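# Put the blank matching the master's width in the vise

## Task

Identify the plain metal blank whose width equals that of the dark setting master, then seat it in the vise. It must rest on the two low bars between the jaws, either upright or flipped compared with how it sat on the plate, and be pushed against both the fixed jaw (the end block that has no hoses) and the work stop (the short rod between the jaws). Every other block must finish entirely on its original plate, upright or flipped, and not on top of another block or on a plate pin. The blank must stay put with nothing from the robot holding it. Anything the robot is still touching at the end must not sink more than about a fingernail's width once left alone. Nothing may be knocked or placed off the table.

## Robot and tools

Robot: two FANUC CRX arms, left_arm and right_arm, each with a Robotiq 140 mm two-finger gripper. The left_arm base sits at (+0.038, +0.335, 0) m and the right_arm base at (+0.015, -0.498, 0) m. The names are labels only and do not mean the left or right side of a camera image. The job sheet reference image can be viewed with show_instructions.

Frame: there is a single scene frame. Its origin is on the table top midway between the arms, +x points out over the table, +z points up, and left_arm is on the +y side. Positions are in metres. Orientations are quaternions written w, x, y, z. On each gripper, the fingers point along its own +z axis and close along its own y axis. The reported hand point is the spot between the pads when they are shut. Closed fingertips reach about 33 mm past it, and open ones about 9 mm. While closing, the tips travel roughly 24 mm further out, so allow that gap above any surface. Printed hand positions can be slightly off, more so at long reach.

The 20-number row is used by both execute_actions and move. It is one flat list covering both arms. Numbers 1-10 belong to left_arm: x, y, z, qw, qx, qy, qz, gripper position, force_limit, speed. Numbers 11-20 give the same ten values for right_arm. All ten must be sent for each arm even if only one arm moves. The first seven numbers of each arm's part are an absolute target pose for that hand in the scene frame, not an offset. To keep an arm still, repeat the pose and gripper values from the last result. To hold a hand's orientation, send the same quaternion every time, not a drifted read-back. A target more than 0.6 m from the arm's last reported position along any gripper axis is refused. On every control step the controller clips the commanded pose to within 70 mm and 16 degrees of the measured pose. It favours position over orientation when it cannot reach both.

Gripper values all lie in [-1, 1]. position: +1 is fully open (140 mm), about -0.8 is where the pads touch, and -1 closes until blocked. force_limit runs from roughly 14 N at -1 through 60 N at 0 to 107 N at +1. speed runs from about 30 mm/s at -1 through 140 at 0 to 250 at +1. Any value you send is a command, so resend the previous three to leave a gripper unchanged. To squeeze harder while holding, raise force_limit and change position slightly, for example from -1 to -0.98.

Tools:
- execute_actions {actions, pictures}: actions holds at most one item, or is empty for a plain look at the state. An action is {rows: [...], steps: n}, with 1-15 rows and up to 15 steps of 1/30 s. Each row lasts one step, and the last row repeats to fill the steps (default 15). A wait is {steps: n}, at most 300, counted from the previous result. Set pictures false to skip images.
- move {target, speed}: target is one 20-number row. Each hand follows a straight path to its pose, and both arms finish together in 0.5-10 s. speed is the top path speed in m/s, from 0.002 to 0.5, default 0.25; turning is capped at twice that in rad/s. Paths do not avoid obstacles or the other arm. Hands can lag, stray, or overshoot the speed near full extension.
- wait {seconds}: 0-10 s with nothing new commanded.
- zoom_image {camera: cam_high or cam_low, region: [x0, y0, x1, y1]}: pixel box of at most 504x504 within a 672x504 image.
- show_instructions, read_manual {section: "licences"}: display only.


The simulation keeps running while you reply. After an action's last step, an arm moves at most one clipped step further, so check where it actually stopped and command the rest.

Results: the state line gives each hand's position and quaternion. "Hand target" shows what the controller is driving toward. object_status codes are: 0 moving, 1 blocked while opening, 2 blocked while closing (a real grip), 3 reached the commanded position or pads met, though a thin part may still be held. position_measured is in counts, from 3 fully open to 230 pads together, and is not linear in millimetres. HELD marks steps where your row was partly or wholly not sent. "pose unreachable" means the clearance check changed or blocked that arm's command. The move: line reports the ending (done, off_target, moving, held, fault) and any limits. limits=paced means the pose was clipped. limits=held means some steps were blocked, and the arm may then jump faster than the set speed. Flange force is an approximate external load on the gripper and includes held weight. MOTOR HOT warns of heating and precedes an OVER-TEMPERATURE FAULT brake stop.

Avoid: pressing a target past a firm contact, since the arms are stiff. A joint torque at its load limit (142 N m for the big joints, 35.6 for the wrist joints, held weight included) or 150 N of external force freezes the arm for 10 s. Keep the arms from hitting each other. Approach slowly, because faster moves hit harder. Avoid drops, slips, slams and knocking blocks off plates or the table. Loose parts may occasionally be tugged or pushed, so confirm object_status 2 after gripping and check the scene in the images.

Each tool is called after "Call:" as name([rows], argument=value, ...), one row to a line, values as JSON.

## Session

Call:
execute_actions(actions=[])

Call:
show_instructions()

Scene clock: 0.00 s of 6600.00 s.
left_arm: end_effector_position=(+0.6624, -0.1690, +0.1473) position_measured=3 object_status=3 end_effector_quat_wxyz=(+0.178, -0.202, +0.959, -0.087) | right_arm: end_effector_position=(+0.6094, -0.5437, +0.3508) position_measured=3 object_status=3 end_effector_quat_wxyz=(+0.146, +0.687, +0.710, -0.047)
Joint positions: left_arm=[-0.632  0.62   0.562 -0.137 -1.137 -0.549] | right_arm=[ 0.521  0.282  0.453  0.307 -1.683  2.896]
Joint velocities: left_arm=[-0.001 -0.001 -0.     0.     0.    -0.   ] | right_arm=[-0.002  0.    -0.001 -0.001  0.001  0.   ]
Flange force (N, the push that the arm receives, along the gripper's own x y z axes): no reading
Hand target (left_arm): +0.662, -0.169, +0.147; +0.178, -0.202, +0.959, -0.087
Hand target (right_arm): +0.609, -0.544, +0.351; +0.146, +0.687, +0.710, -0.047

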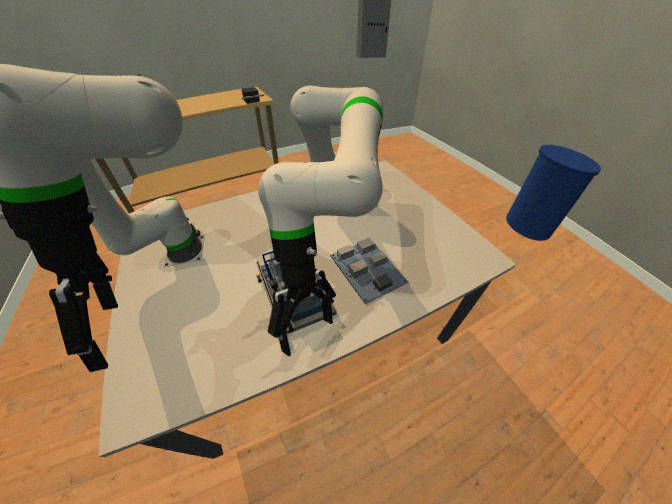

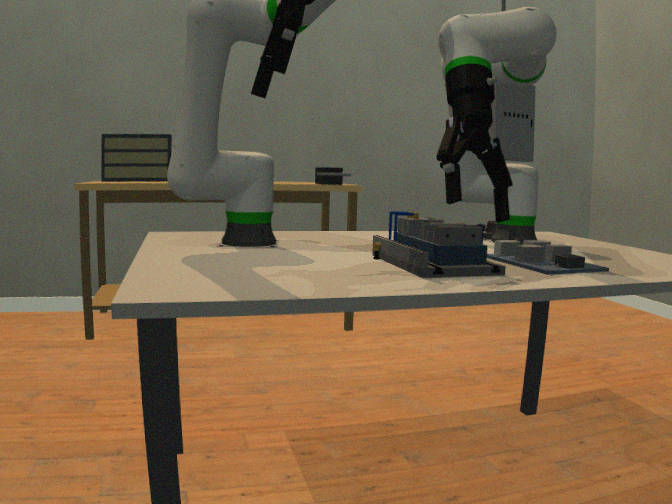

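Reference images for this scene: job sheet 1.

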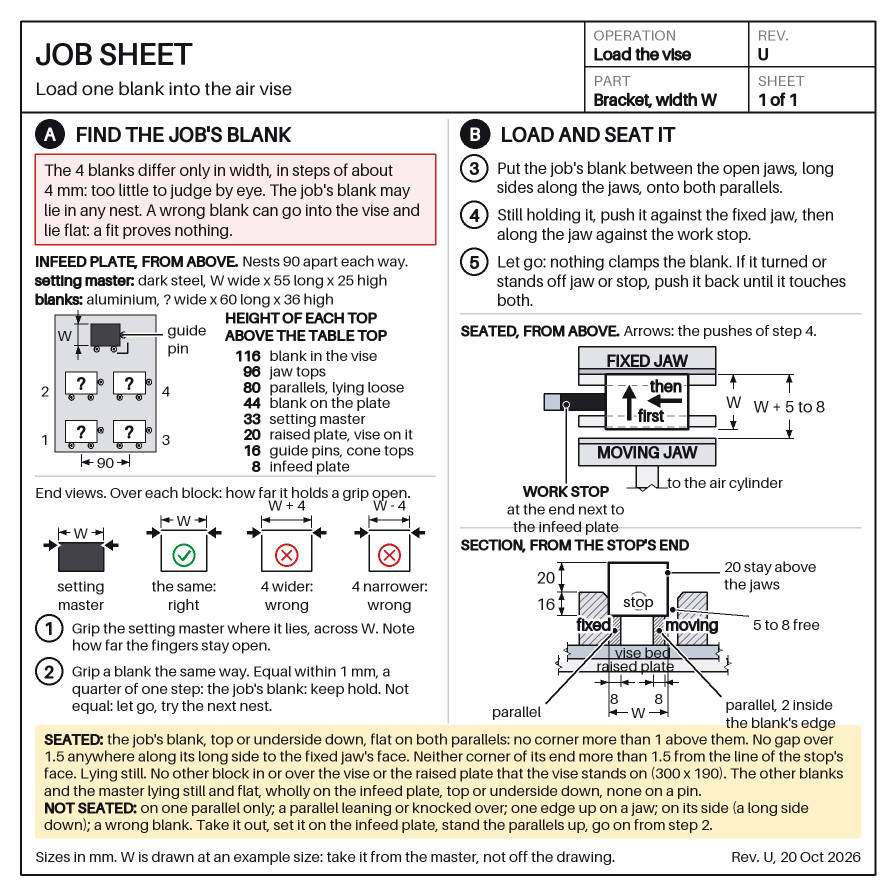

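Call:
zoom_image(camera="cam_high", region=[320, 220, 420, 310])

Call:
move(target=[0.58,0.06,0.17,0,0.7224,-0.6915,0,0.1,-1,0.5,0.6094,-0.5437,0.3508,0.146,0.687,0.710,-0.047,1,0,0])

Call:
move(target=[0.538,0.146,0.07,0,0.7224,-0.6915,0,0.1,-1,0.5,0.6094,-0.5437,0.3508,0.146,0.687,0.710,-0.047,1,0,0])

Call:
zoom_image(camera="cam_high", region=[320, 220, 420, 310])

Call:
zoom_image(camera="cam_low", region=[480, 200, 620, 290])

Region (320, 220, 420, 310) of cam_high's 672x504 image, scaled by 5.040, with more detail than that image has; it fills the top 454 rows of this view, and the rest is white.

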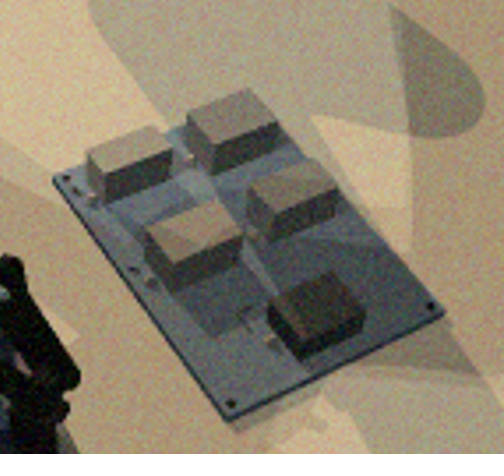

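Scene clock: 14.53 s of 6600.00 s.
left_arm: end_effector_position=(+0.5798, +0.0601, +0.1698) position_measured=117 object_status=3 end_effector_quat_wxyz=(-0.001, +0.722, -0.691, -0.000) | right_arm: end_effector_position=(+0.6094, -0.5437, +0.3508) position_measured=3 object_status=3 end_effector_quat_wxyz=(+0.146, +0.687, +0.710, -0.047)
Joint positions: left_arm=[-0.313  0.413  0.334 -0.001 -1.492  0.298] | right_arm=[ 0.52   0.282  0.453  0.305 -1.683  2.898]
Joint velocities: left_arm=[ 0.002 -0.001 -0.001  0.    -0.001  0.002] | right_arm=[ 0.    -0.001  0.001 -0.001  0.002  0.   ]
Flange force (N, the push that the arm receives, along the gripper's own x y z axes): left_arm=[-0.2 1.5 3.9] | right_arm=[-1.7 2.5 -0.6]
Hand target (left_arm): +0.580, +0.060, +0.170; -0.001, +0.723, -0.691, -0.000
Hand target (right_arm): +0.609, -0.544, +0.351; +0.146, +0.687, +0.710, -0.047
Off the commanded pose (left_arm): 0.000 m, 0 deg.
Off the commanded pose (right_arm): 0.000 m, 0 deg.
After step 90, 8.60 s passed at rest.
move: done

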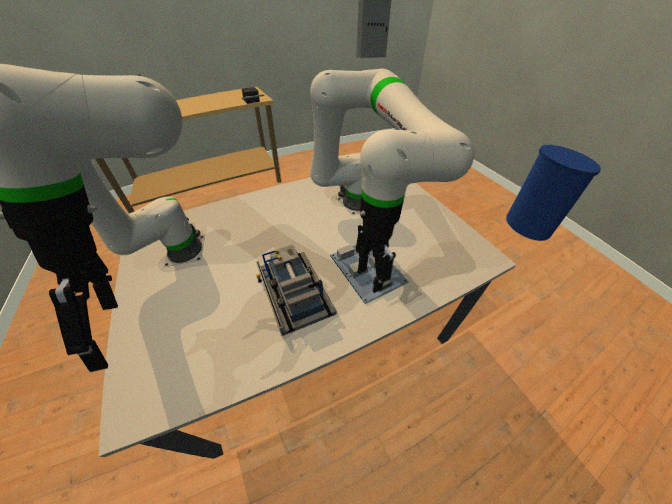

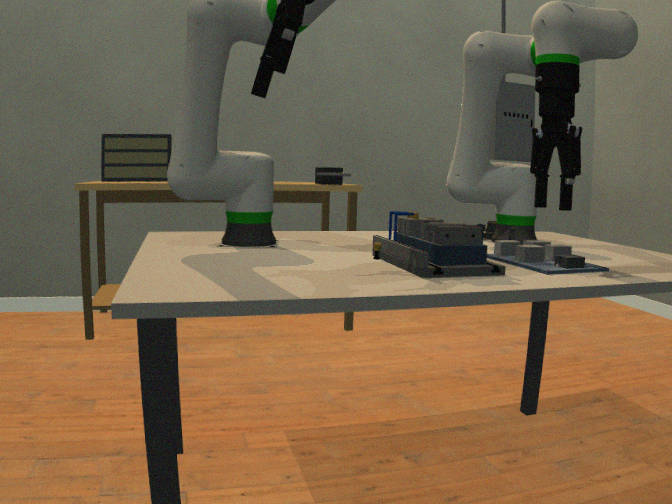

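Scene clock: 15.57 s of 6600.00 s.
left_arm: end_effector_position=(+0.5378, +0.1460, +0.0701) position_measured=117 object_status=3 end_effector_quat_wxyz=(-0.000, +0.722, -0.692, -0.000) | right_arm: end_effector_position=(+0.6094, -0.5437, +0.3508) position_measured=3 object_status=3 end_effector_quat_wxyz=(+0.146, +0.687, +0.710, -0.047)
Joint positions: left_arm=[-0.174  0.286 -0.075 -0.    -1.21   0.159] | right_arm=[ 0.52   0.282  0.453  0.305 -1.683  2.898]
Joint velocities: left_arm=[ 0.002  0.    -0.003  0.001  0.003 -0.003] | right_arm=[-0.     0.     0.001  0.001  0.     0.   ]
Flange force (N, the push that the arm receives, along the gripper's own x y z axes): left_arm=[-4.0 1.7 0.6] | right_arm=[-1.1 3.9 -2.1]
Hand target (left_arm): +0.538, +0.146, +0.070; -0.000, +0.722, -0.692, -0.000
Hand target (right_arm): +0.609, -0.544, +0.351; +0.146, +0.687, +0.710, -0.047
Off the commanded pose (left_arm): 0.000 m, 0 deg.
Off the commanded pose (right_arm): 0.000 m, 0 deg.
move: done

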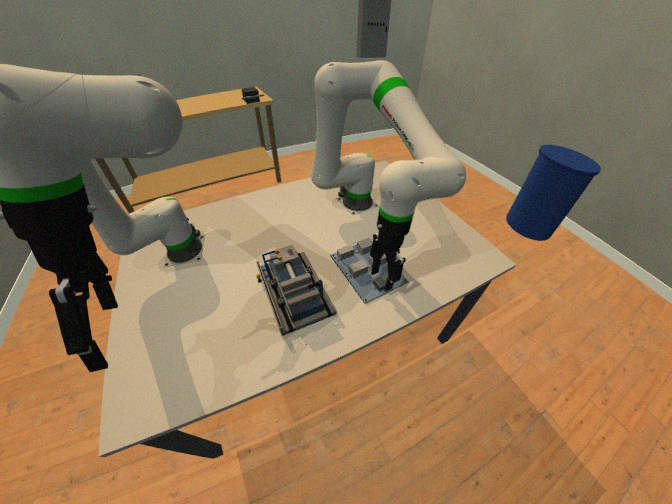

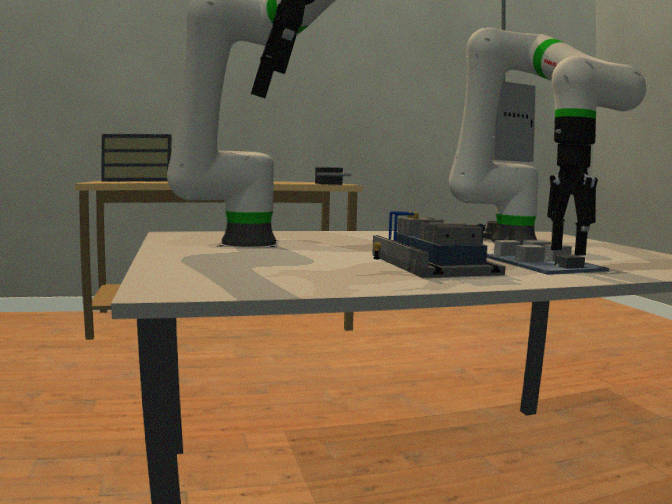

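Region (320, 220, 420, 310) of cam_high's 672x504 image, scaled by 5.040, with more detail than that image has; it fills the top 454 rows of this view, and the rest is white.

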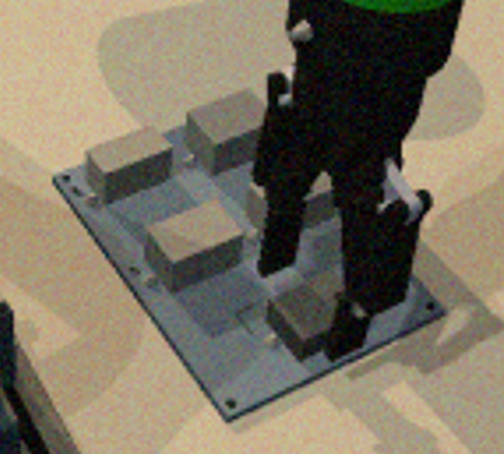

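Region (480, 200, 620, 290) of cam_low's 672x504 image, scaled by 3.600, with more detail than that image has; it fills the top 324 rows of this view, and the rest is white.

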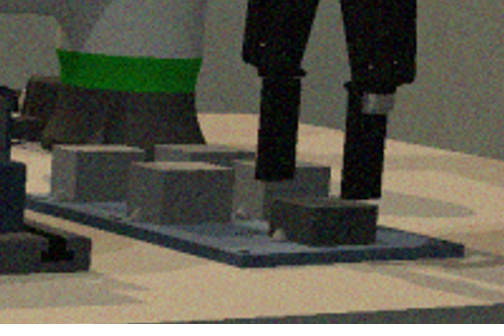

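Call:
move(target=[0.536,0.144,0.052,0,0.7071,-0.7071,0,0.1,-1,0.5,0.6094,-0.5437,0.3508,0.146,0.687,0.710,-0.047,1,0,0], speed=0.03)

Call:
move(target=[0.536,0.144,0.052,0,0.7071,-0.7071,0,-1,-1,-1,0.6094,-0.5437,0.3508,0.146,0.687,0.710,-0.047,1,0,0])

Call:
zoom_image(camera="cam_high", region=[320, 220, 420, 310])

Call:
zoom_image(camera="cam_low", region=[480, 200, 620, 290])

Scene clock: 29.53 s of 6600.00 s.
left_arm: end_effector_position=(+0.5360, +0.1440, +0.0521) position_measured=117 object_status=3 end_effector_quat_wxyz=(+0.000, +0.707, -0.707, +0.000) | right_arm: end_effector_position=(+0.6094, -0.5437, +0.3508) position_measured=3 object_status=3 end_effector_quat_wxyz=(+0.146, +0.687, +0.710, -0.047)
Joint positions: left_arm=[-0.178  0.3   -0.102  0.    -1.169  0.119] | right_arm=[ 0.52   0.282  0.453  0.305 -1.683  2.898]
Joint velocities: left_arm=[-0.     0.    -0.001  0.     0.002 -0.003] | right_arm=[ 0.    -0.     0.     0.001 -0.001 -0.   ]
Flange force (N, the push that the arm receives, along the gripper's own x y z axes): left_arm=[-1.7 -0.2 2.7] | right_arm=[-0.6 2.5 -1.4]
Hand target (left_arm): +0.536, +0.144, +0.052; +0.000, +0.707, -0.707, +0.000
Hand target (right_arm): +0.609, -0.544, +0.351; +0.146, +0.687, +0.710, -0.047
Off the commanded pose (left_arm): 0.000 m, 0 deg.
Off the commanded pose (right_arm): 0.000 m, 0 deg.
After step 90, 9.97 s passed at rest.
move: done

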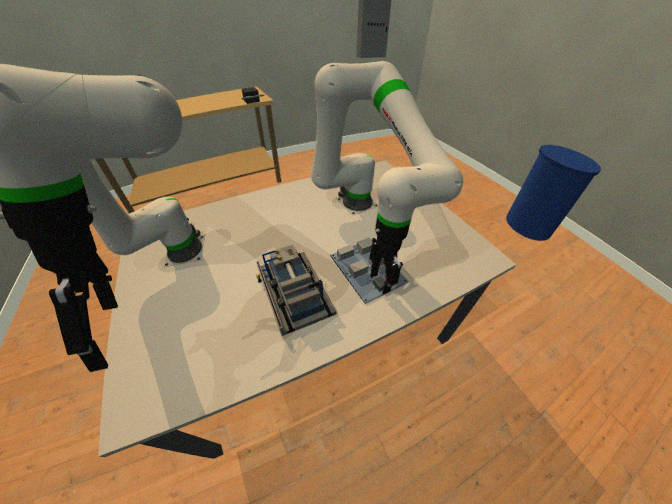

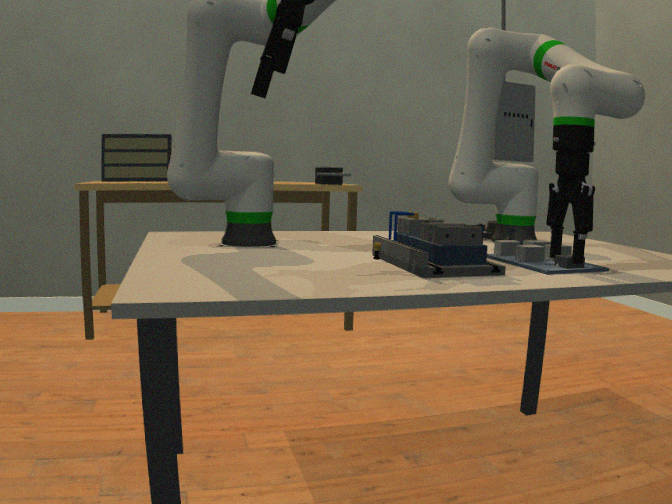

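Scene clock: 30.77 s of 6600.00 s.
left_arm: end_effector_position=(+0.5360, +0.1440, +0.0520) position_measured=166 object_status=2 end_effector_quat_wxyz=(+0.000, +0.707, -0.707, -0.000) | right_arm: end_effector_position=(+0.6094, -0.5437, +0.3508) position_measured=3 object_status=3 end_effector_quat_wxyz=(+0.146, +0.687, +0.710, -0.047)
Joint positions: left_arm=[-0.178  0.3   -0.102  0.    -1.169  0.119] | right_arm=[ 0.52   0.282  0.453  0.305 -1.683  2.898]
Joint velocities: left_arm=[-0.     0.    -0.001  0.001  0.     0.002] | right_arm=[ 0.001 -0.001 -0.001 -0.001 -0.001  0.   ]
Flange force (N, the push that the arm receives, along the gripper's own x y z axes): left_arm=[-4.6 5.4 -3.7] | right_arm=[-1.8 2.3 -0.7]
Hand target (left_arm): +0.536, +0.144, +0.052; +0.000, +0.707, -0.707, +0.000
Hand target (right_arm): +0.609, -0.544, +0.351; +0.146, +0.687, +0.710, -0.047
Off the commanded pose (left_arm): 0.000 m, 0 deg.
Off the commanded pose (right_arm): 0.000 m, 0 deg.
move: done

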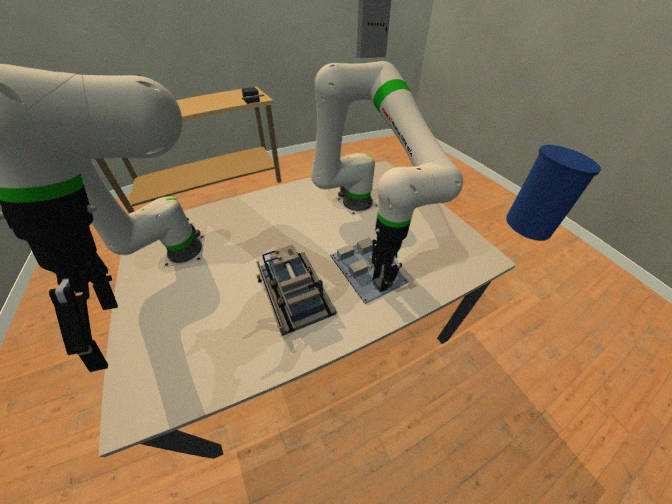

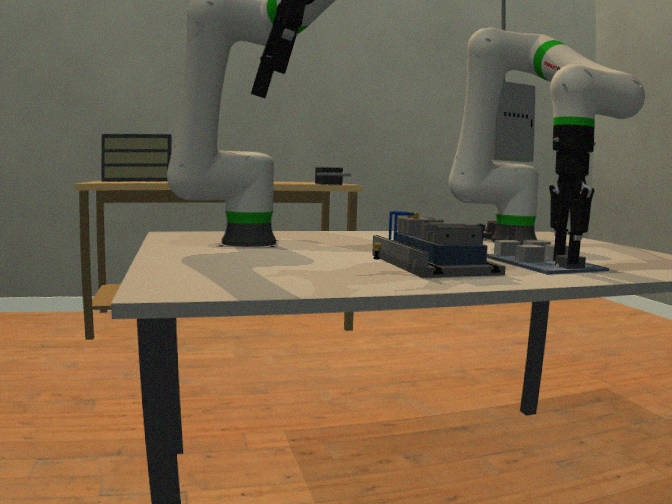

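Region (320, 220, 420, 310) of cam_high's 672x504 image, scaled by 5.040, with more detail than that image has; it fills the top 454 rows of this view, and the rest is white.

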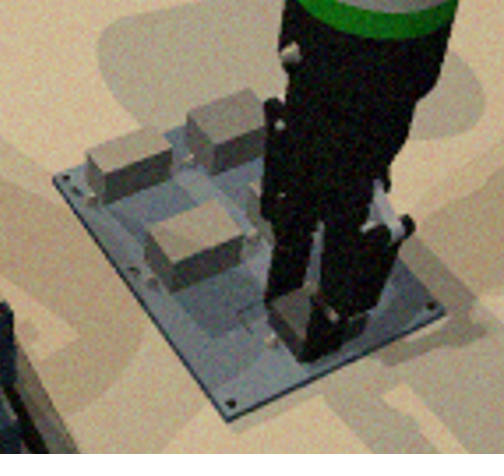

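Region (480, 200, 620, 290) of cam_low's 672x504 image, scaled by 3.600, with more detail than that image has; it fills the top 324 rows of this view, and the rest is white.

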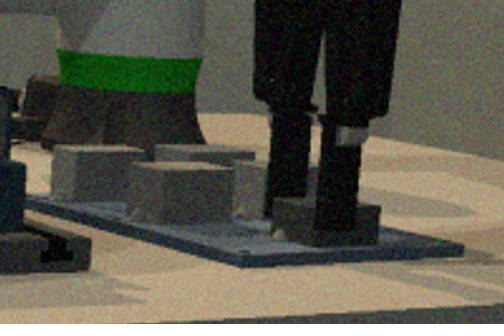

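Call:
execute_actions([
  {"rows":[[0.536,0.144,0.052,0,0.7071,-0.7071,0,0.1,-1,0.5,0.6094,-0.5437,0.3508,0.146,0.687,0.710,-0.047,1,0,0],[0.536,0.144,0.052,0,0.7071,-0.7071,0,0.1,-1,0.5,0.6094,-0.5437,0.3508,0.146,0.687,0.710,-0.047,1,0,0],[0.536,0.144,0.052,0,0.7071,-0.7071,0,0.1,-1,0.5,0.6094,-0.5437,0.3508,0.146,0.687,0.710,-0.047,1,0,0],[0.536,0.144,0.052,0,0.7071,-0.7071,0,0.1,-1,0.5,0.6094,-0.5437,0.3508,0.146,0.687,0.710,-0.047,1,0,0],[0.536,0.144,0.085,0,0.7071,-0.7071,0,0.1,-1,0.5,0.6094,-0.5437,0.3508,0.146,0.687,0.710,-0.047,1,0,0]],"steps":15},
], pictures=false)

Call:
move(target=[0.444,0.103,0.082,0,0.7071,-0.7071,0,0.1,-1,0.5,0.6094,-0.5437,0.3508,0.146,0.687,0.710,-0.047,1,0,0])

Call:
move(target=[0.444,0.103,0.061,0,0.7071,-0.7071,0,0.1,-1,0.5,0.6094,-0.5437,0.3508,0.146,0.687,0.710,-0.047,1,0,0], speed=0.03)

Call:
move(target=[0.444,0.103,0.061,0,0.7071,-0.7071,0,-1,-1,-1,0.6094,-0.5437,0.3508,0.146,0.687,0.710,-0.047,1,0,0])

Call:
zoom_image(camera="cam_high", region=[320, 220, 420, 310])

Call:
zoom_image(camera="cam_low", region=[480, 200, 620, 290])

Scene clock: 47.03 s of 6600.00 s.
left_arm: end_effector_position=(+0.5360, +0.1440, +0.0846) position_measured=117 object_status=3 end_effector_quat_wxyz=(+0.000, +0.707, -0.707, -0.000) | right_arm: end_effector_position=(+0.6094, -0.5437, +0.3508) position_measured=3 object_status=3 end_effector_quat_wxyz=(+0.146, +0.687, +0.710, -0.047)
Joint positions: left_arm=[-0.178  0.271 -0.057  0.    -1.242  0.119] | right_arm=[ 0.52   0.282  0.453  0.305 -1.683  2.898]
Joint velocities: left_arm=[ 0.001 -0.003  0.008 -0.    -0.011 -0.001] | right_arm=[-0.001  0.001  0.001 -0.    -0.    -0.   ]
Flange force (N, the push that the arm receives, along the gripper's own x y z axes): left_arm=[-1.6 -0.3 1.0] | right_arm=[-1.3 1.0 0.1]
Hand target (left_arm): +0.536, +0.144, +0.085; -0.000, +0.707, -0.707, -0.000
Hand target (right_arm): +0.609, -0.544, +0.351; +0.146, +0.687, +0.710, -0.047
Off the commanded pose (left_arm): 0.000 m, 0 deg.
Off the commanded pose (right_arm): 0.000 m, 0 deg.
Steps of this call (steps 1 to 90: nothing new was sent; then 12.77 s passed at rest; steps 91 to 105: all 15 steps of this action). Readings (end_effector_position | what the end effector reports):
91: left_arm (+0.5360, +0.1440, +0.0520) | right_arm (+0.6094, -0.5437, +0.3508) | left_arm position_measured=166 object_status=0 | right_arm position_measured=3 object_status=3
92: left_arm (+0.5360, +0.1440, +0.0520) | right_arm (+0.6094, -0.5437, +0.3508) | left_arm position_measured=164 object_status=0 | right_arm position_measured=3 object_status=3
94: left_arm (+0.5360, +0.1440, +0.0520) | right_arm (+0.6094, -0.5437, +0.3508) | left_arm position_measured=137 object_status=0 | right_arm position_measured=3 object_status=3
98: left_arm (+0.5361, +0.1440, +0.0703) | right_arm (+0.6094, -0.5437, +0.3508) | left_arm position_measured=117 object_status=0 | right_arm position_measured=3 object_status=3
105: the state above

Scene clock: 48.17 s of 6600.00 s.
left_arm: end_effector_position=(+0.4441, +0.1027, +0.0821) position_measured=117 object_status=3 end_effector_quat_wxyz=(+0.000, +0.707, -0.707, +0.000) | right_arm: end_effector_position=(+0.6094, -0.5437, +0.3508) position_measured=3 object_status=3 end_effector_quat_wxyz=(+0.146, +0.687, +0.710, -0.047)
Joint positions: left_arm=[-0.295  0.116 -0.25   0.001 -1.205  0.237] | right_arm=[ 0.52   0.282  0.453  0.305 -1.683  2.898]
Joint velocities: left_arm=[-0.003 -0.002 -0.001 -0.002  0.     0.002] | right_arm=[-0.002  0.     0.001 -0.002  0.001  0.   ]
Flange force (N, the push that the arm receives, along the gripper's own x y z axes): left_arm=[-0.6 3.1 1.9] | right_arm=[-0.9 2.4 -0.7]
Hand target (left_arm): +0.444, +0.103, +0.082; +0.000, +0.707, -0.707, +0.000
Hand target (right_arm): +0.609, -0.544, +0.351; +0.146, +0.687, +0.710, -0.047
Off the commanded pose (left_arm): 0.000 m, 0 deg.
Off the commanded pose (right_arm): 0.000 m, 0 deg.
move: done

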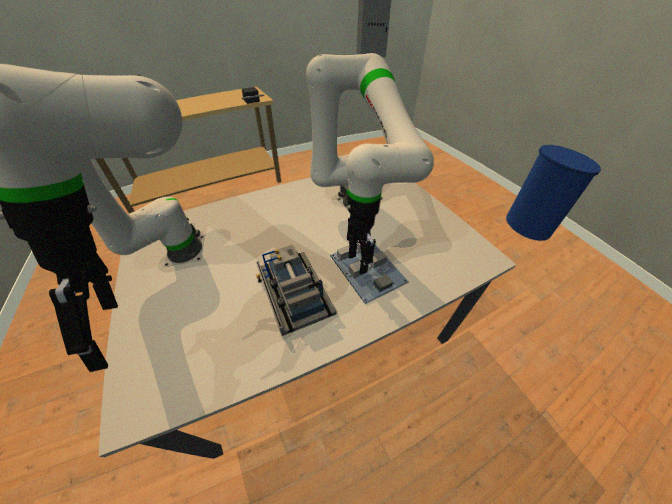

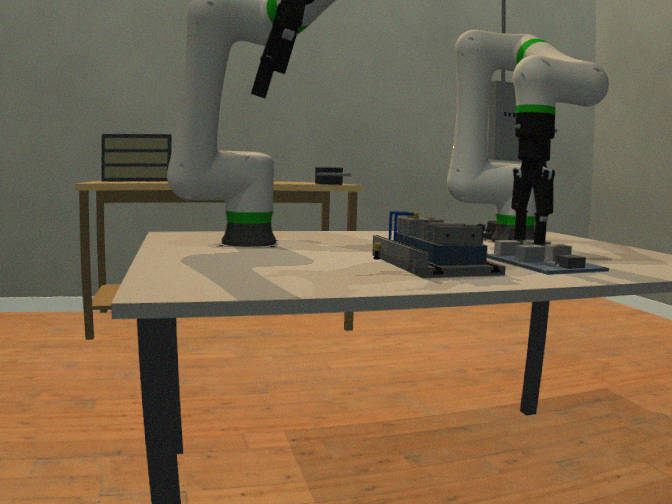

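Scene clock: 49.13 s of 6600.00 s.
left_arm: end_effector_position=(+0.4440, +0.1030, +0.0611) position_measured=117 object_status=3 end_effector_quat_wxyz=(+0.000, +0.707, -0.707, +0.000) | right_arm: end_effector_position=(+0.6094, -0.5437, +0.3508) position_measured=3 object_status=3 end_effector_quat_wxyz=(+0.146, +0.687, +0.710, -0.047)
Joint positions: left_arm=[-0.295  0.135 -0.28   0.    -1.155  0.237] | right_arm=[ 0.52   0.282  0.453  0.305 -1.683  2.898]
Joint velocities: left_arm=[ 0.001  0.001 -0.001  0.     0.002  0.   ] | right_arm=[-0.    -0.    -0.     0.    -0.001  0.   ]
Flange force (N, the push that the arm receives, along the gripper's own x y z axes): left_arm=[-3.6 0.9 3.8] | right_arm=[-1.7 4.5 -2.3]
Hand target (left_arm): +0.444, +0.103, +0.061; +0.000, +0.707, -0.707, +0.000
Hand target (right_arm): +0.609, -0.544, +0.351; +0.146, +0.687, +0.710, -0.047
Off the commanded pose (left_arm): 0.000 m, 0 deg.
Off the commanded pose (right_arm): 0.000 m, 0 deg.
move: done

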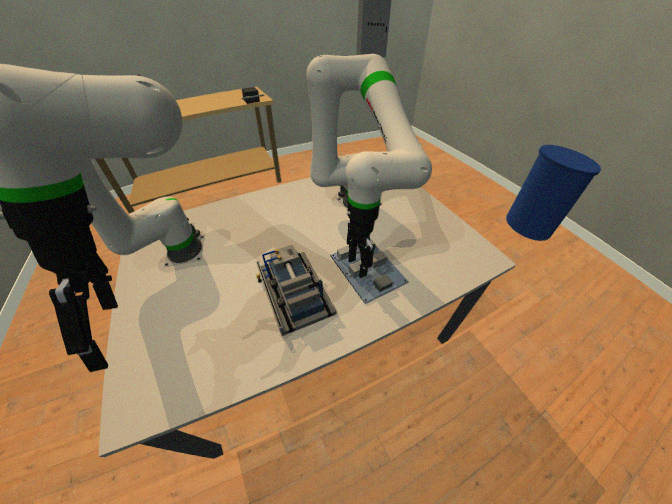

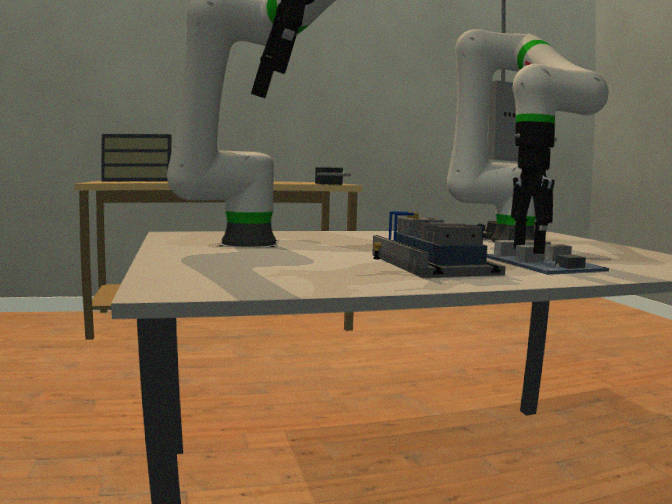

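Scene clock: 50.50 s of 6600.00 s.
left_arm: end_effector_position=(+0.4440, +0.1030, +0.0610) position_measured=172 object_status=2 end_effector_quat_wxyz=(+0.000, +0.707, -0.707, -0.000) | right_arm: end_effector_position=(+0.6094, -0.5437, +0.3508) position_measured=3 object_status=3 end_effector_quat_wxyz=(+0.146, +0.687, +0.710, -0.047)
Joint positions: left_arm=[-0.295  0.136 -0.28  -0.    -1.155  0.237] | right_arm=[ 0.52   0.282  0.453  0.305 -1.683  2.898]
Joint velocities: left_arm=[0.    0.002 0.001 0.    0.    0.001] | right_arm=[0.001 0.    0.    0.    0.    0.   ]
Flange force (N, the push that the arm receives, along the gripper's own x y z axes): left_arm=[-3.1 2.5 -1.8] | right_arm=[-0.7 3.0 -1.1]
Hand target (left_arm): +0.444, +0.103, +0.061; +0.000, +0.707, -0.707, +0.000
Hand target (right_arm): +0.609, -0.544, +0.351; +0.146, +0.687, +0.710, -0.047
Off the commanded pose (left_arm): 0.000 m, 0 deg.
Off the commanded pose (right_arm): 0.000 m, 0 deg.
move: done

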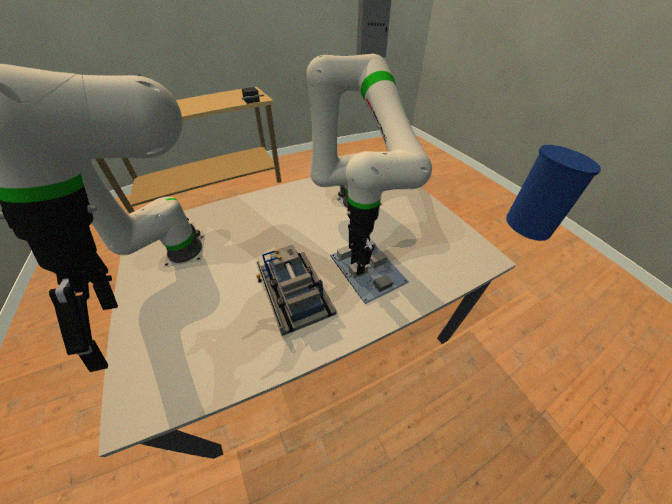

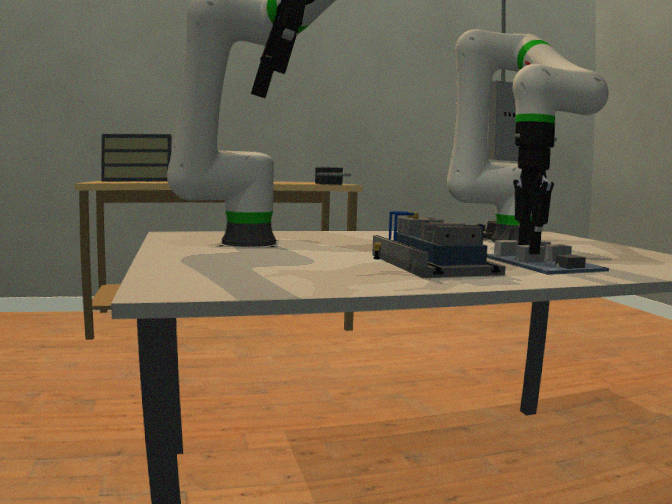

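Region (320, 220, 420, 310) of cam_high's 672x504 image, scaled by 5.040, with more detail than that image has; it fills the top 454 rows of this view, and the rest is white.

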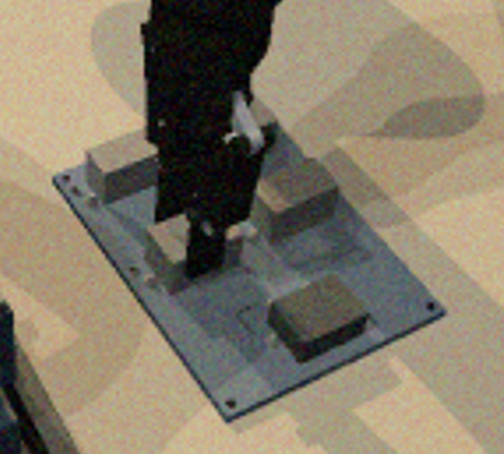

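Region (480, 200, 620, 290) of cam_low's 672x504 image, scaled by 3.600, with more detail than that image has; it fills the top 324 rows of this view, and the rest is white.

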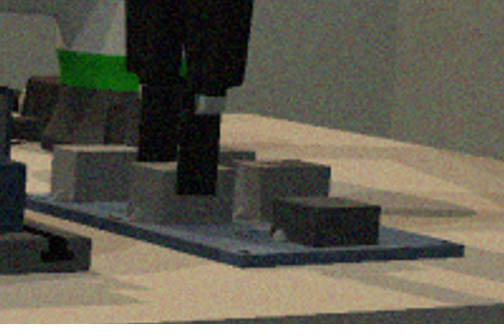

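Call:
execute_actions([
  {"rows":[[0.444,0.103,0.061,0,0.7071,-0.7071,0,0.1,-1,0.5,0.6094,-0.5437,0.3508,0.146,0.687,0.710,-0.047,1,0,0],[0.444,0.103,0.061,0,0.7071,-0.7071,0,0.1,-1,0.5,0.6094,-0.5437,0.3508,0.146,0.687,0.710,-0.047,1,0,0],[0.444,0.103,0.061,0,0.7071,-0.7071,0,0.1,-1,0.5,0.6094,-0.5437,0.3508,0.146,0.687,0.710,-0.047,1,0,0],[0.444,0.103,0.061,0,0.7071,-0.7071,0,0.1,-1,0.5,0.6094,-0.5437,0.3508,0.146,0.687,0.710,-0.047,1,0,0],[0.444,0.103,0.085,0,0.7071,-0.7071,0,0.1,-1,0.5,0.6094,-0.5437,0.3508,0.146,0.687,0.710,-0.047,1,0,0]],"steps":15},
], pictures=false)

Call:
move(target=[0.358,0.191,0.082,0,0.7071,-0.7071,0,0.1,-1,0.5,0.6094,-0.5437,0.3508,0.146,0.687,0.710,-0.047,1,0,0])

Call:
move(target=[0.358,0.191,0.06,0,0.7071,-0.7071,0,0.1,-1,0.5,0.6094,-0.5437,0.3508,0.146,0.687,0.710,-0.047,1,0,0], speed=0.03)

Call:
move(target=[0.358,0.191,0.06,0,0.7071,-0.7071,0,-1,-1,-1,0.6094,-0.5437,0.3508,0.146,0.687,0.710,-0.047,1,0,0])

Call:
zoom_image(camera="cam_high", region=[320, 220, 420, 310])

Call:
zoom_image(camera="cam_high", region=[275, 265, 345, 330])

Call:
zoom_image(camera="cam_low", region=[410, 180, 510, 260])

Scene clock: 68.67 s of 6600.00 s.
left_arm: end_effector_position=(+0.4440, +0.1031, +0.0847) position_measured=117 object_status=3 end_effector_quat_wxyz=(-0.000, +0.707, -0.707, -0.000) | right_arm: end_effector_position=(+0.6094, -0.5437, +0.3508) position_measured=3 object_status=3 end_effector_quat_wxyz=(+0.146, +0.687, +0.710, -0.047)
Joint positions: left_arm=[-0.295  0.113 -0.246 -0.    -1.212  0.237] | right_arm=[ 0.52   0.282  0.453  0.305 -1.683  2.898]
Joint velocities: left_arm=[-0.    -0.002  0.006 -0.    -0.008 -0.   ] | right_arm=[-0.002  0.001 -0.001  0.001 -0.001 -0.   ]
Flange force (N, the push that the arm receives, along the gripper's own x y z axes): left_arm=[-2.4 4.4 2.4] | right_arm=[-0.5 1.9 -0.7]
Hand target (left_arm): +0.444, +0.103, +0.085; -0.000, +0.707, -0.707, -0.000
Hand target (right_arm): +0.609, -0.544, +0.351; +0.146, +0.687, +0.710, -0.047
Off the commanded pose (left_arm): 0.000 m, 0 deg.
Off the commanded pose (right_arm): 0.000 m, 0 deg.
Steps of this call (steps 1 to 90: nothing new was sent; then 14.67 s passed at rest; steps 91 to 105: all 15 steps of this action). Readings (end_effector_position | what the end effector reports):
91: left_arm (+0.4440, +0.1030, +0.0610) | right_arm (+0.6094, -0.5437, +0.3508) | left_arm position_measured=172 object_status=0 | right_arm position_measured=3 object_status=3
92: left_arm (+0.4440, +0.1030, +0.0610) | right_arm (+0.6094, -0.5437, +0.3508) | left_arm position_measured=171 object_status=0 | right_arm position_measured=3 object_status=3
94: left_arm (+0.4440, +0.1030, +0.0610) | right_arm (+0.6094, -0.5437, +0.3508) | left_arm position_measured=144 object_status=0 | right_arm position_measured=3 object_status=3
98: left_arm (+0.4439, +0.1031, +0.0756) | right_arm (+0.6094, -0.5437, +0.3508) | left_arm position_measured=117 object_status=0 | right_arm position_measured=3 object_status=3
105: the state above

Scene clock: 69.90 s of 6600.00 s.
left_arm: end_effector_position=(+0.3579, +0.1910, +0.0820) position_measured=117 object_status=3 end_effector_quat_wxyz=(-0.000, +0.707, -0.707, -0.000) | right_arm: end_effector_position=(+0.6094, -0.5437, +0.3508) position_measured=3 object_status=3 end_effector_quat_wxyz=(+0.146, +0.687, +0.710, -0.047)
Joint positions: left_arm=[-0.101 -0.191 -0.545 -0.    -1.217  0.043] | right_arm=[ 0.52   0.282  0.453  0.305 -1.683  2.898]
Joint velocities: left_arm=[ 0.004 -0.004 -0.003  0.003 -0.001 -0.005] | right_arm=[ 0.002  0.    -0.001 -0.001  0.001  0.   ]
Flange force (N, the push that the arm receives, along the gripper's own x y z axes): left_arm=[-2.2 2.7 1.8] | right_arm=[-1.3 1.3 0.0]
Hand target (left_arm): +0.358, +0.191, +0.082; -0.000, +0.707, -0.707, -0.000
Hand target (right_arm): +0.609, -0.544, +0.351; +0.146, +0.687, +0.710, -0.047
Off the commanded pose (left_arm): 0.000 m, 0 deg.
Off the commanded pose (right_arm): 0.000 m, 0 deg.
move: done

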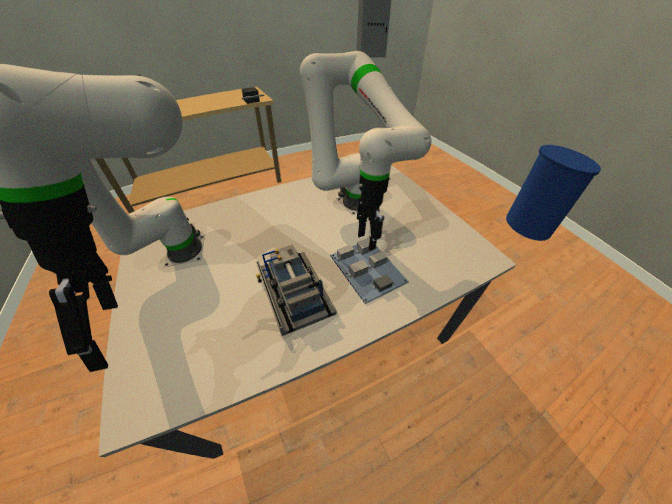

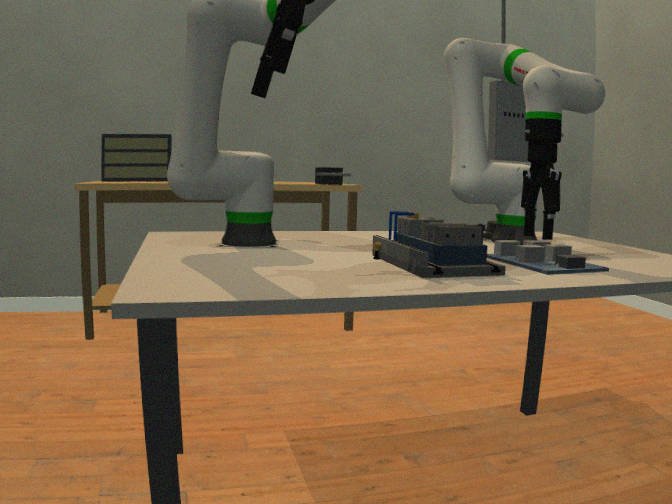

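Scene clock: 70.90 s of 6600.00 s.
left_arm: end_effector_position=(+0.3580, +0.1910, +0.0601) position_measured=117 object_status=3 end_effector_quat_wxyz=(+0.000, +0.707, -0.707, +0.000) | right_arm: end_effector_position=(+0.6094, -0.5437, +0.3508) position_measured=3 object_status=3 end_effector_quat_wxyz=(+0.146, +0.687, +0.710, -0.047)
Joint positions: left_arm=[-0.101 -0.167 -0.581  0.    -1.158  0.042] | right_arm=[ 0.52   0.282  0.453  0.305 -1.683  2.898]
Joint velocities: left_arm=[ 0.    -0.    -0.002 -0.     0.003 -0.   ] | right_arm=[-0.001 -0.001 -0.001  0.     0.    -0.   ]
Flange force (N, the push that the arm receives, along the gripper's own x y z axes): left_arm=[-2.3 3.6 2.9] | right_arm=[-0.9 1.3 -0.6]
Hand target (left_arm): +0.358, +0.191, +0.060; +0.000, +0.707, -0.707, +0.000
Hand target (right_arm): +0.609, -0.544, +0.351; +0.146, +0.687, +0.710, -0.047
Off the commanded pose (left_arm): 0.000 m, 0 deg.
Off the commanded pose (right_arm): 0.000 m, 0 deg.
move: done

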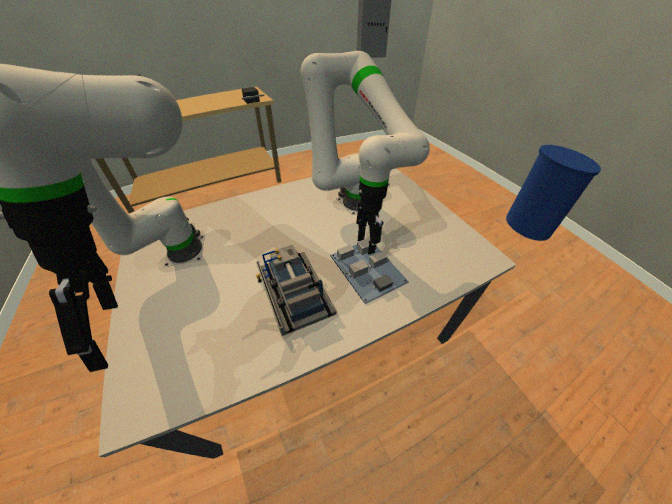

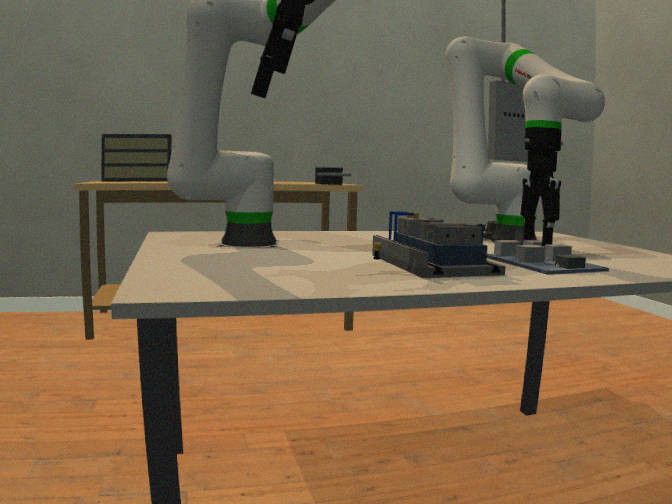

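Scene clock: 72.13 s of 6600.00 s.
left_arm: end_effector_position=(+0.3580, +0.1910, +0.0600) position_measured=167 object_status=0 end_effector_quat_wxyz=(+0.000, +0.707, -0.707, +0.000) | right_arm: end_effector_position=(+0.6094, -0.5437, +0.3508) position_measured=3 object_status=3 end_effector_quat_wxyz=(+0.146, +0.687, +0.710, -0.047)
Joint positions: left_arm=[-0.101 -0.167 -0.581  0.    -1.157  0.042] | right_arm=[ 0.52   0.282  0.453  0.305 -1.683  2.898]
Joint velocities: left_arm=[ 0.     0.001 -0.002 -0.001  0.     0.001] | right_arm=[ 0.002 -0.    -0.    -0.     0.    -0.   ]
Flange force (N, the push that the arm receives, along the gripper's own x y z axes): left_arm=[-4.2 2.5 -1.5] | right_arm=[-1.7 3.8 -2.1]
Hand target (left_arm): +0.358, +0.191, +0.060; +0.000, +0.707, -0.707, +0.000
Hand target (right_arm): +0.609, -0.544, +0.351; +0.146, +0.687, +0.710, -0.047
Off the commanded pose (left_arm): 0.000 m, 0 deg.
Off the commanded pose (right_arm): 0.000 m, 0 deg.
move: done

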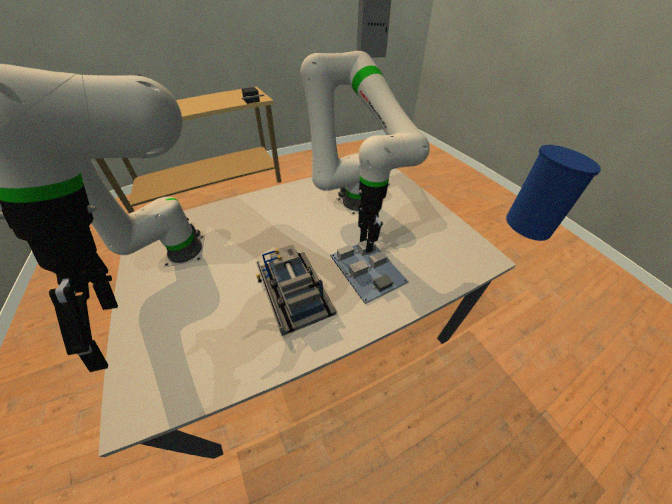

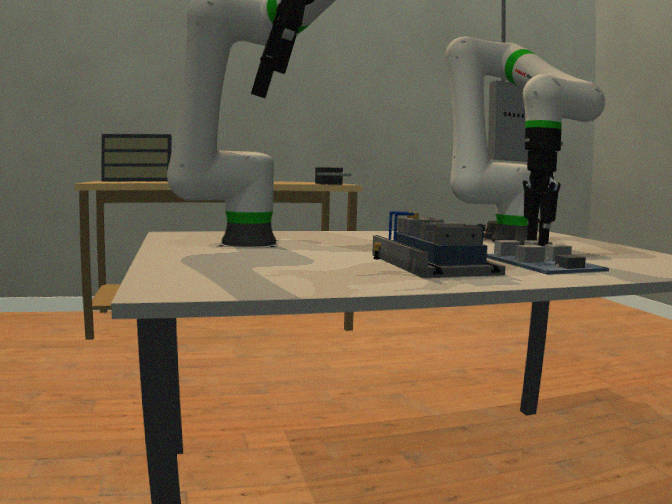

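Region (320, 220, 420, 310) of cam_high's 672x504 image, scaled by 5.040, with more detail than that image has; it fills the top 454 rows of this view, and the rest is white.

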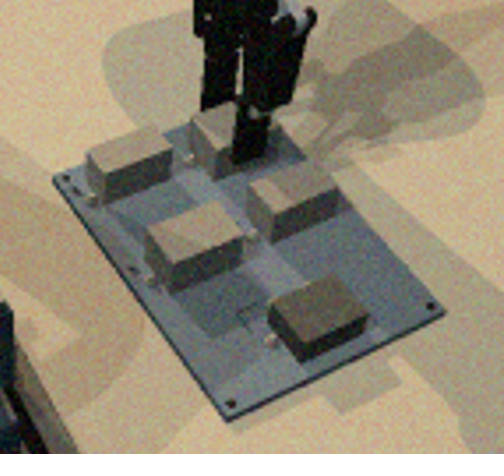

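Region (275, 265, 345, 330) of cam_high's 672x504 image, scaled by 7.200, with more detail than that image has; it fills the top 468 rows of this view, and the rest is white.

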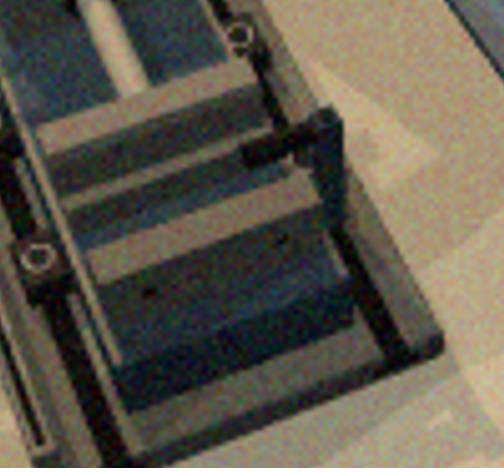

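Region (410, 180, 510, 260) of cam_low's 672x504 image, scaled by 5.040, with more detail than that image has; it fills the top 403 rows of this view, and the rest is white.

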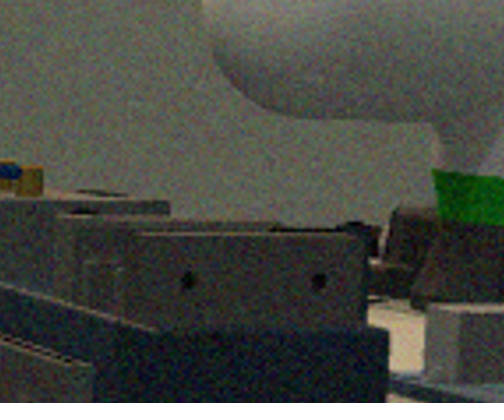

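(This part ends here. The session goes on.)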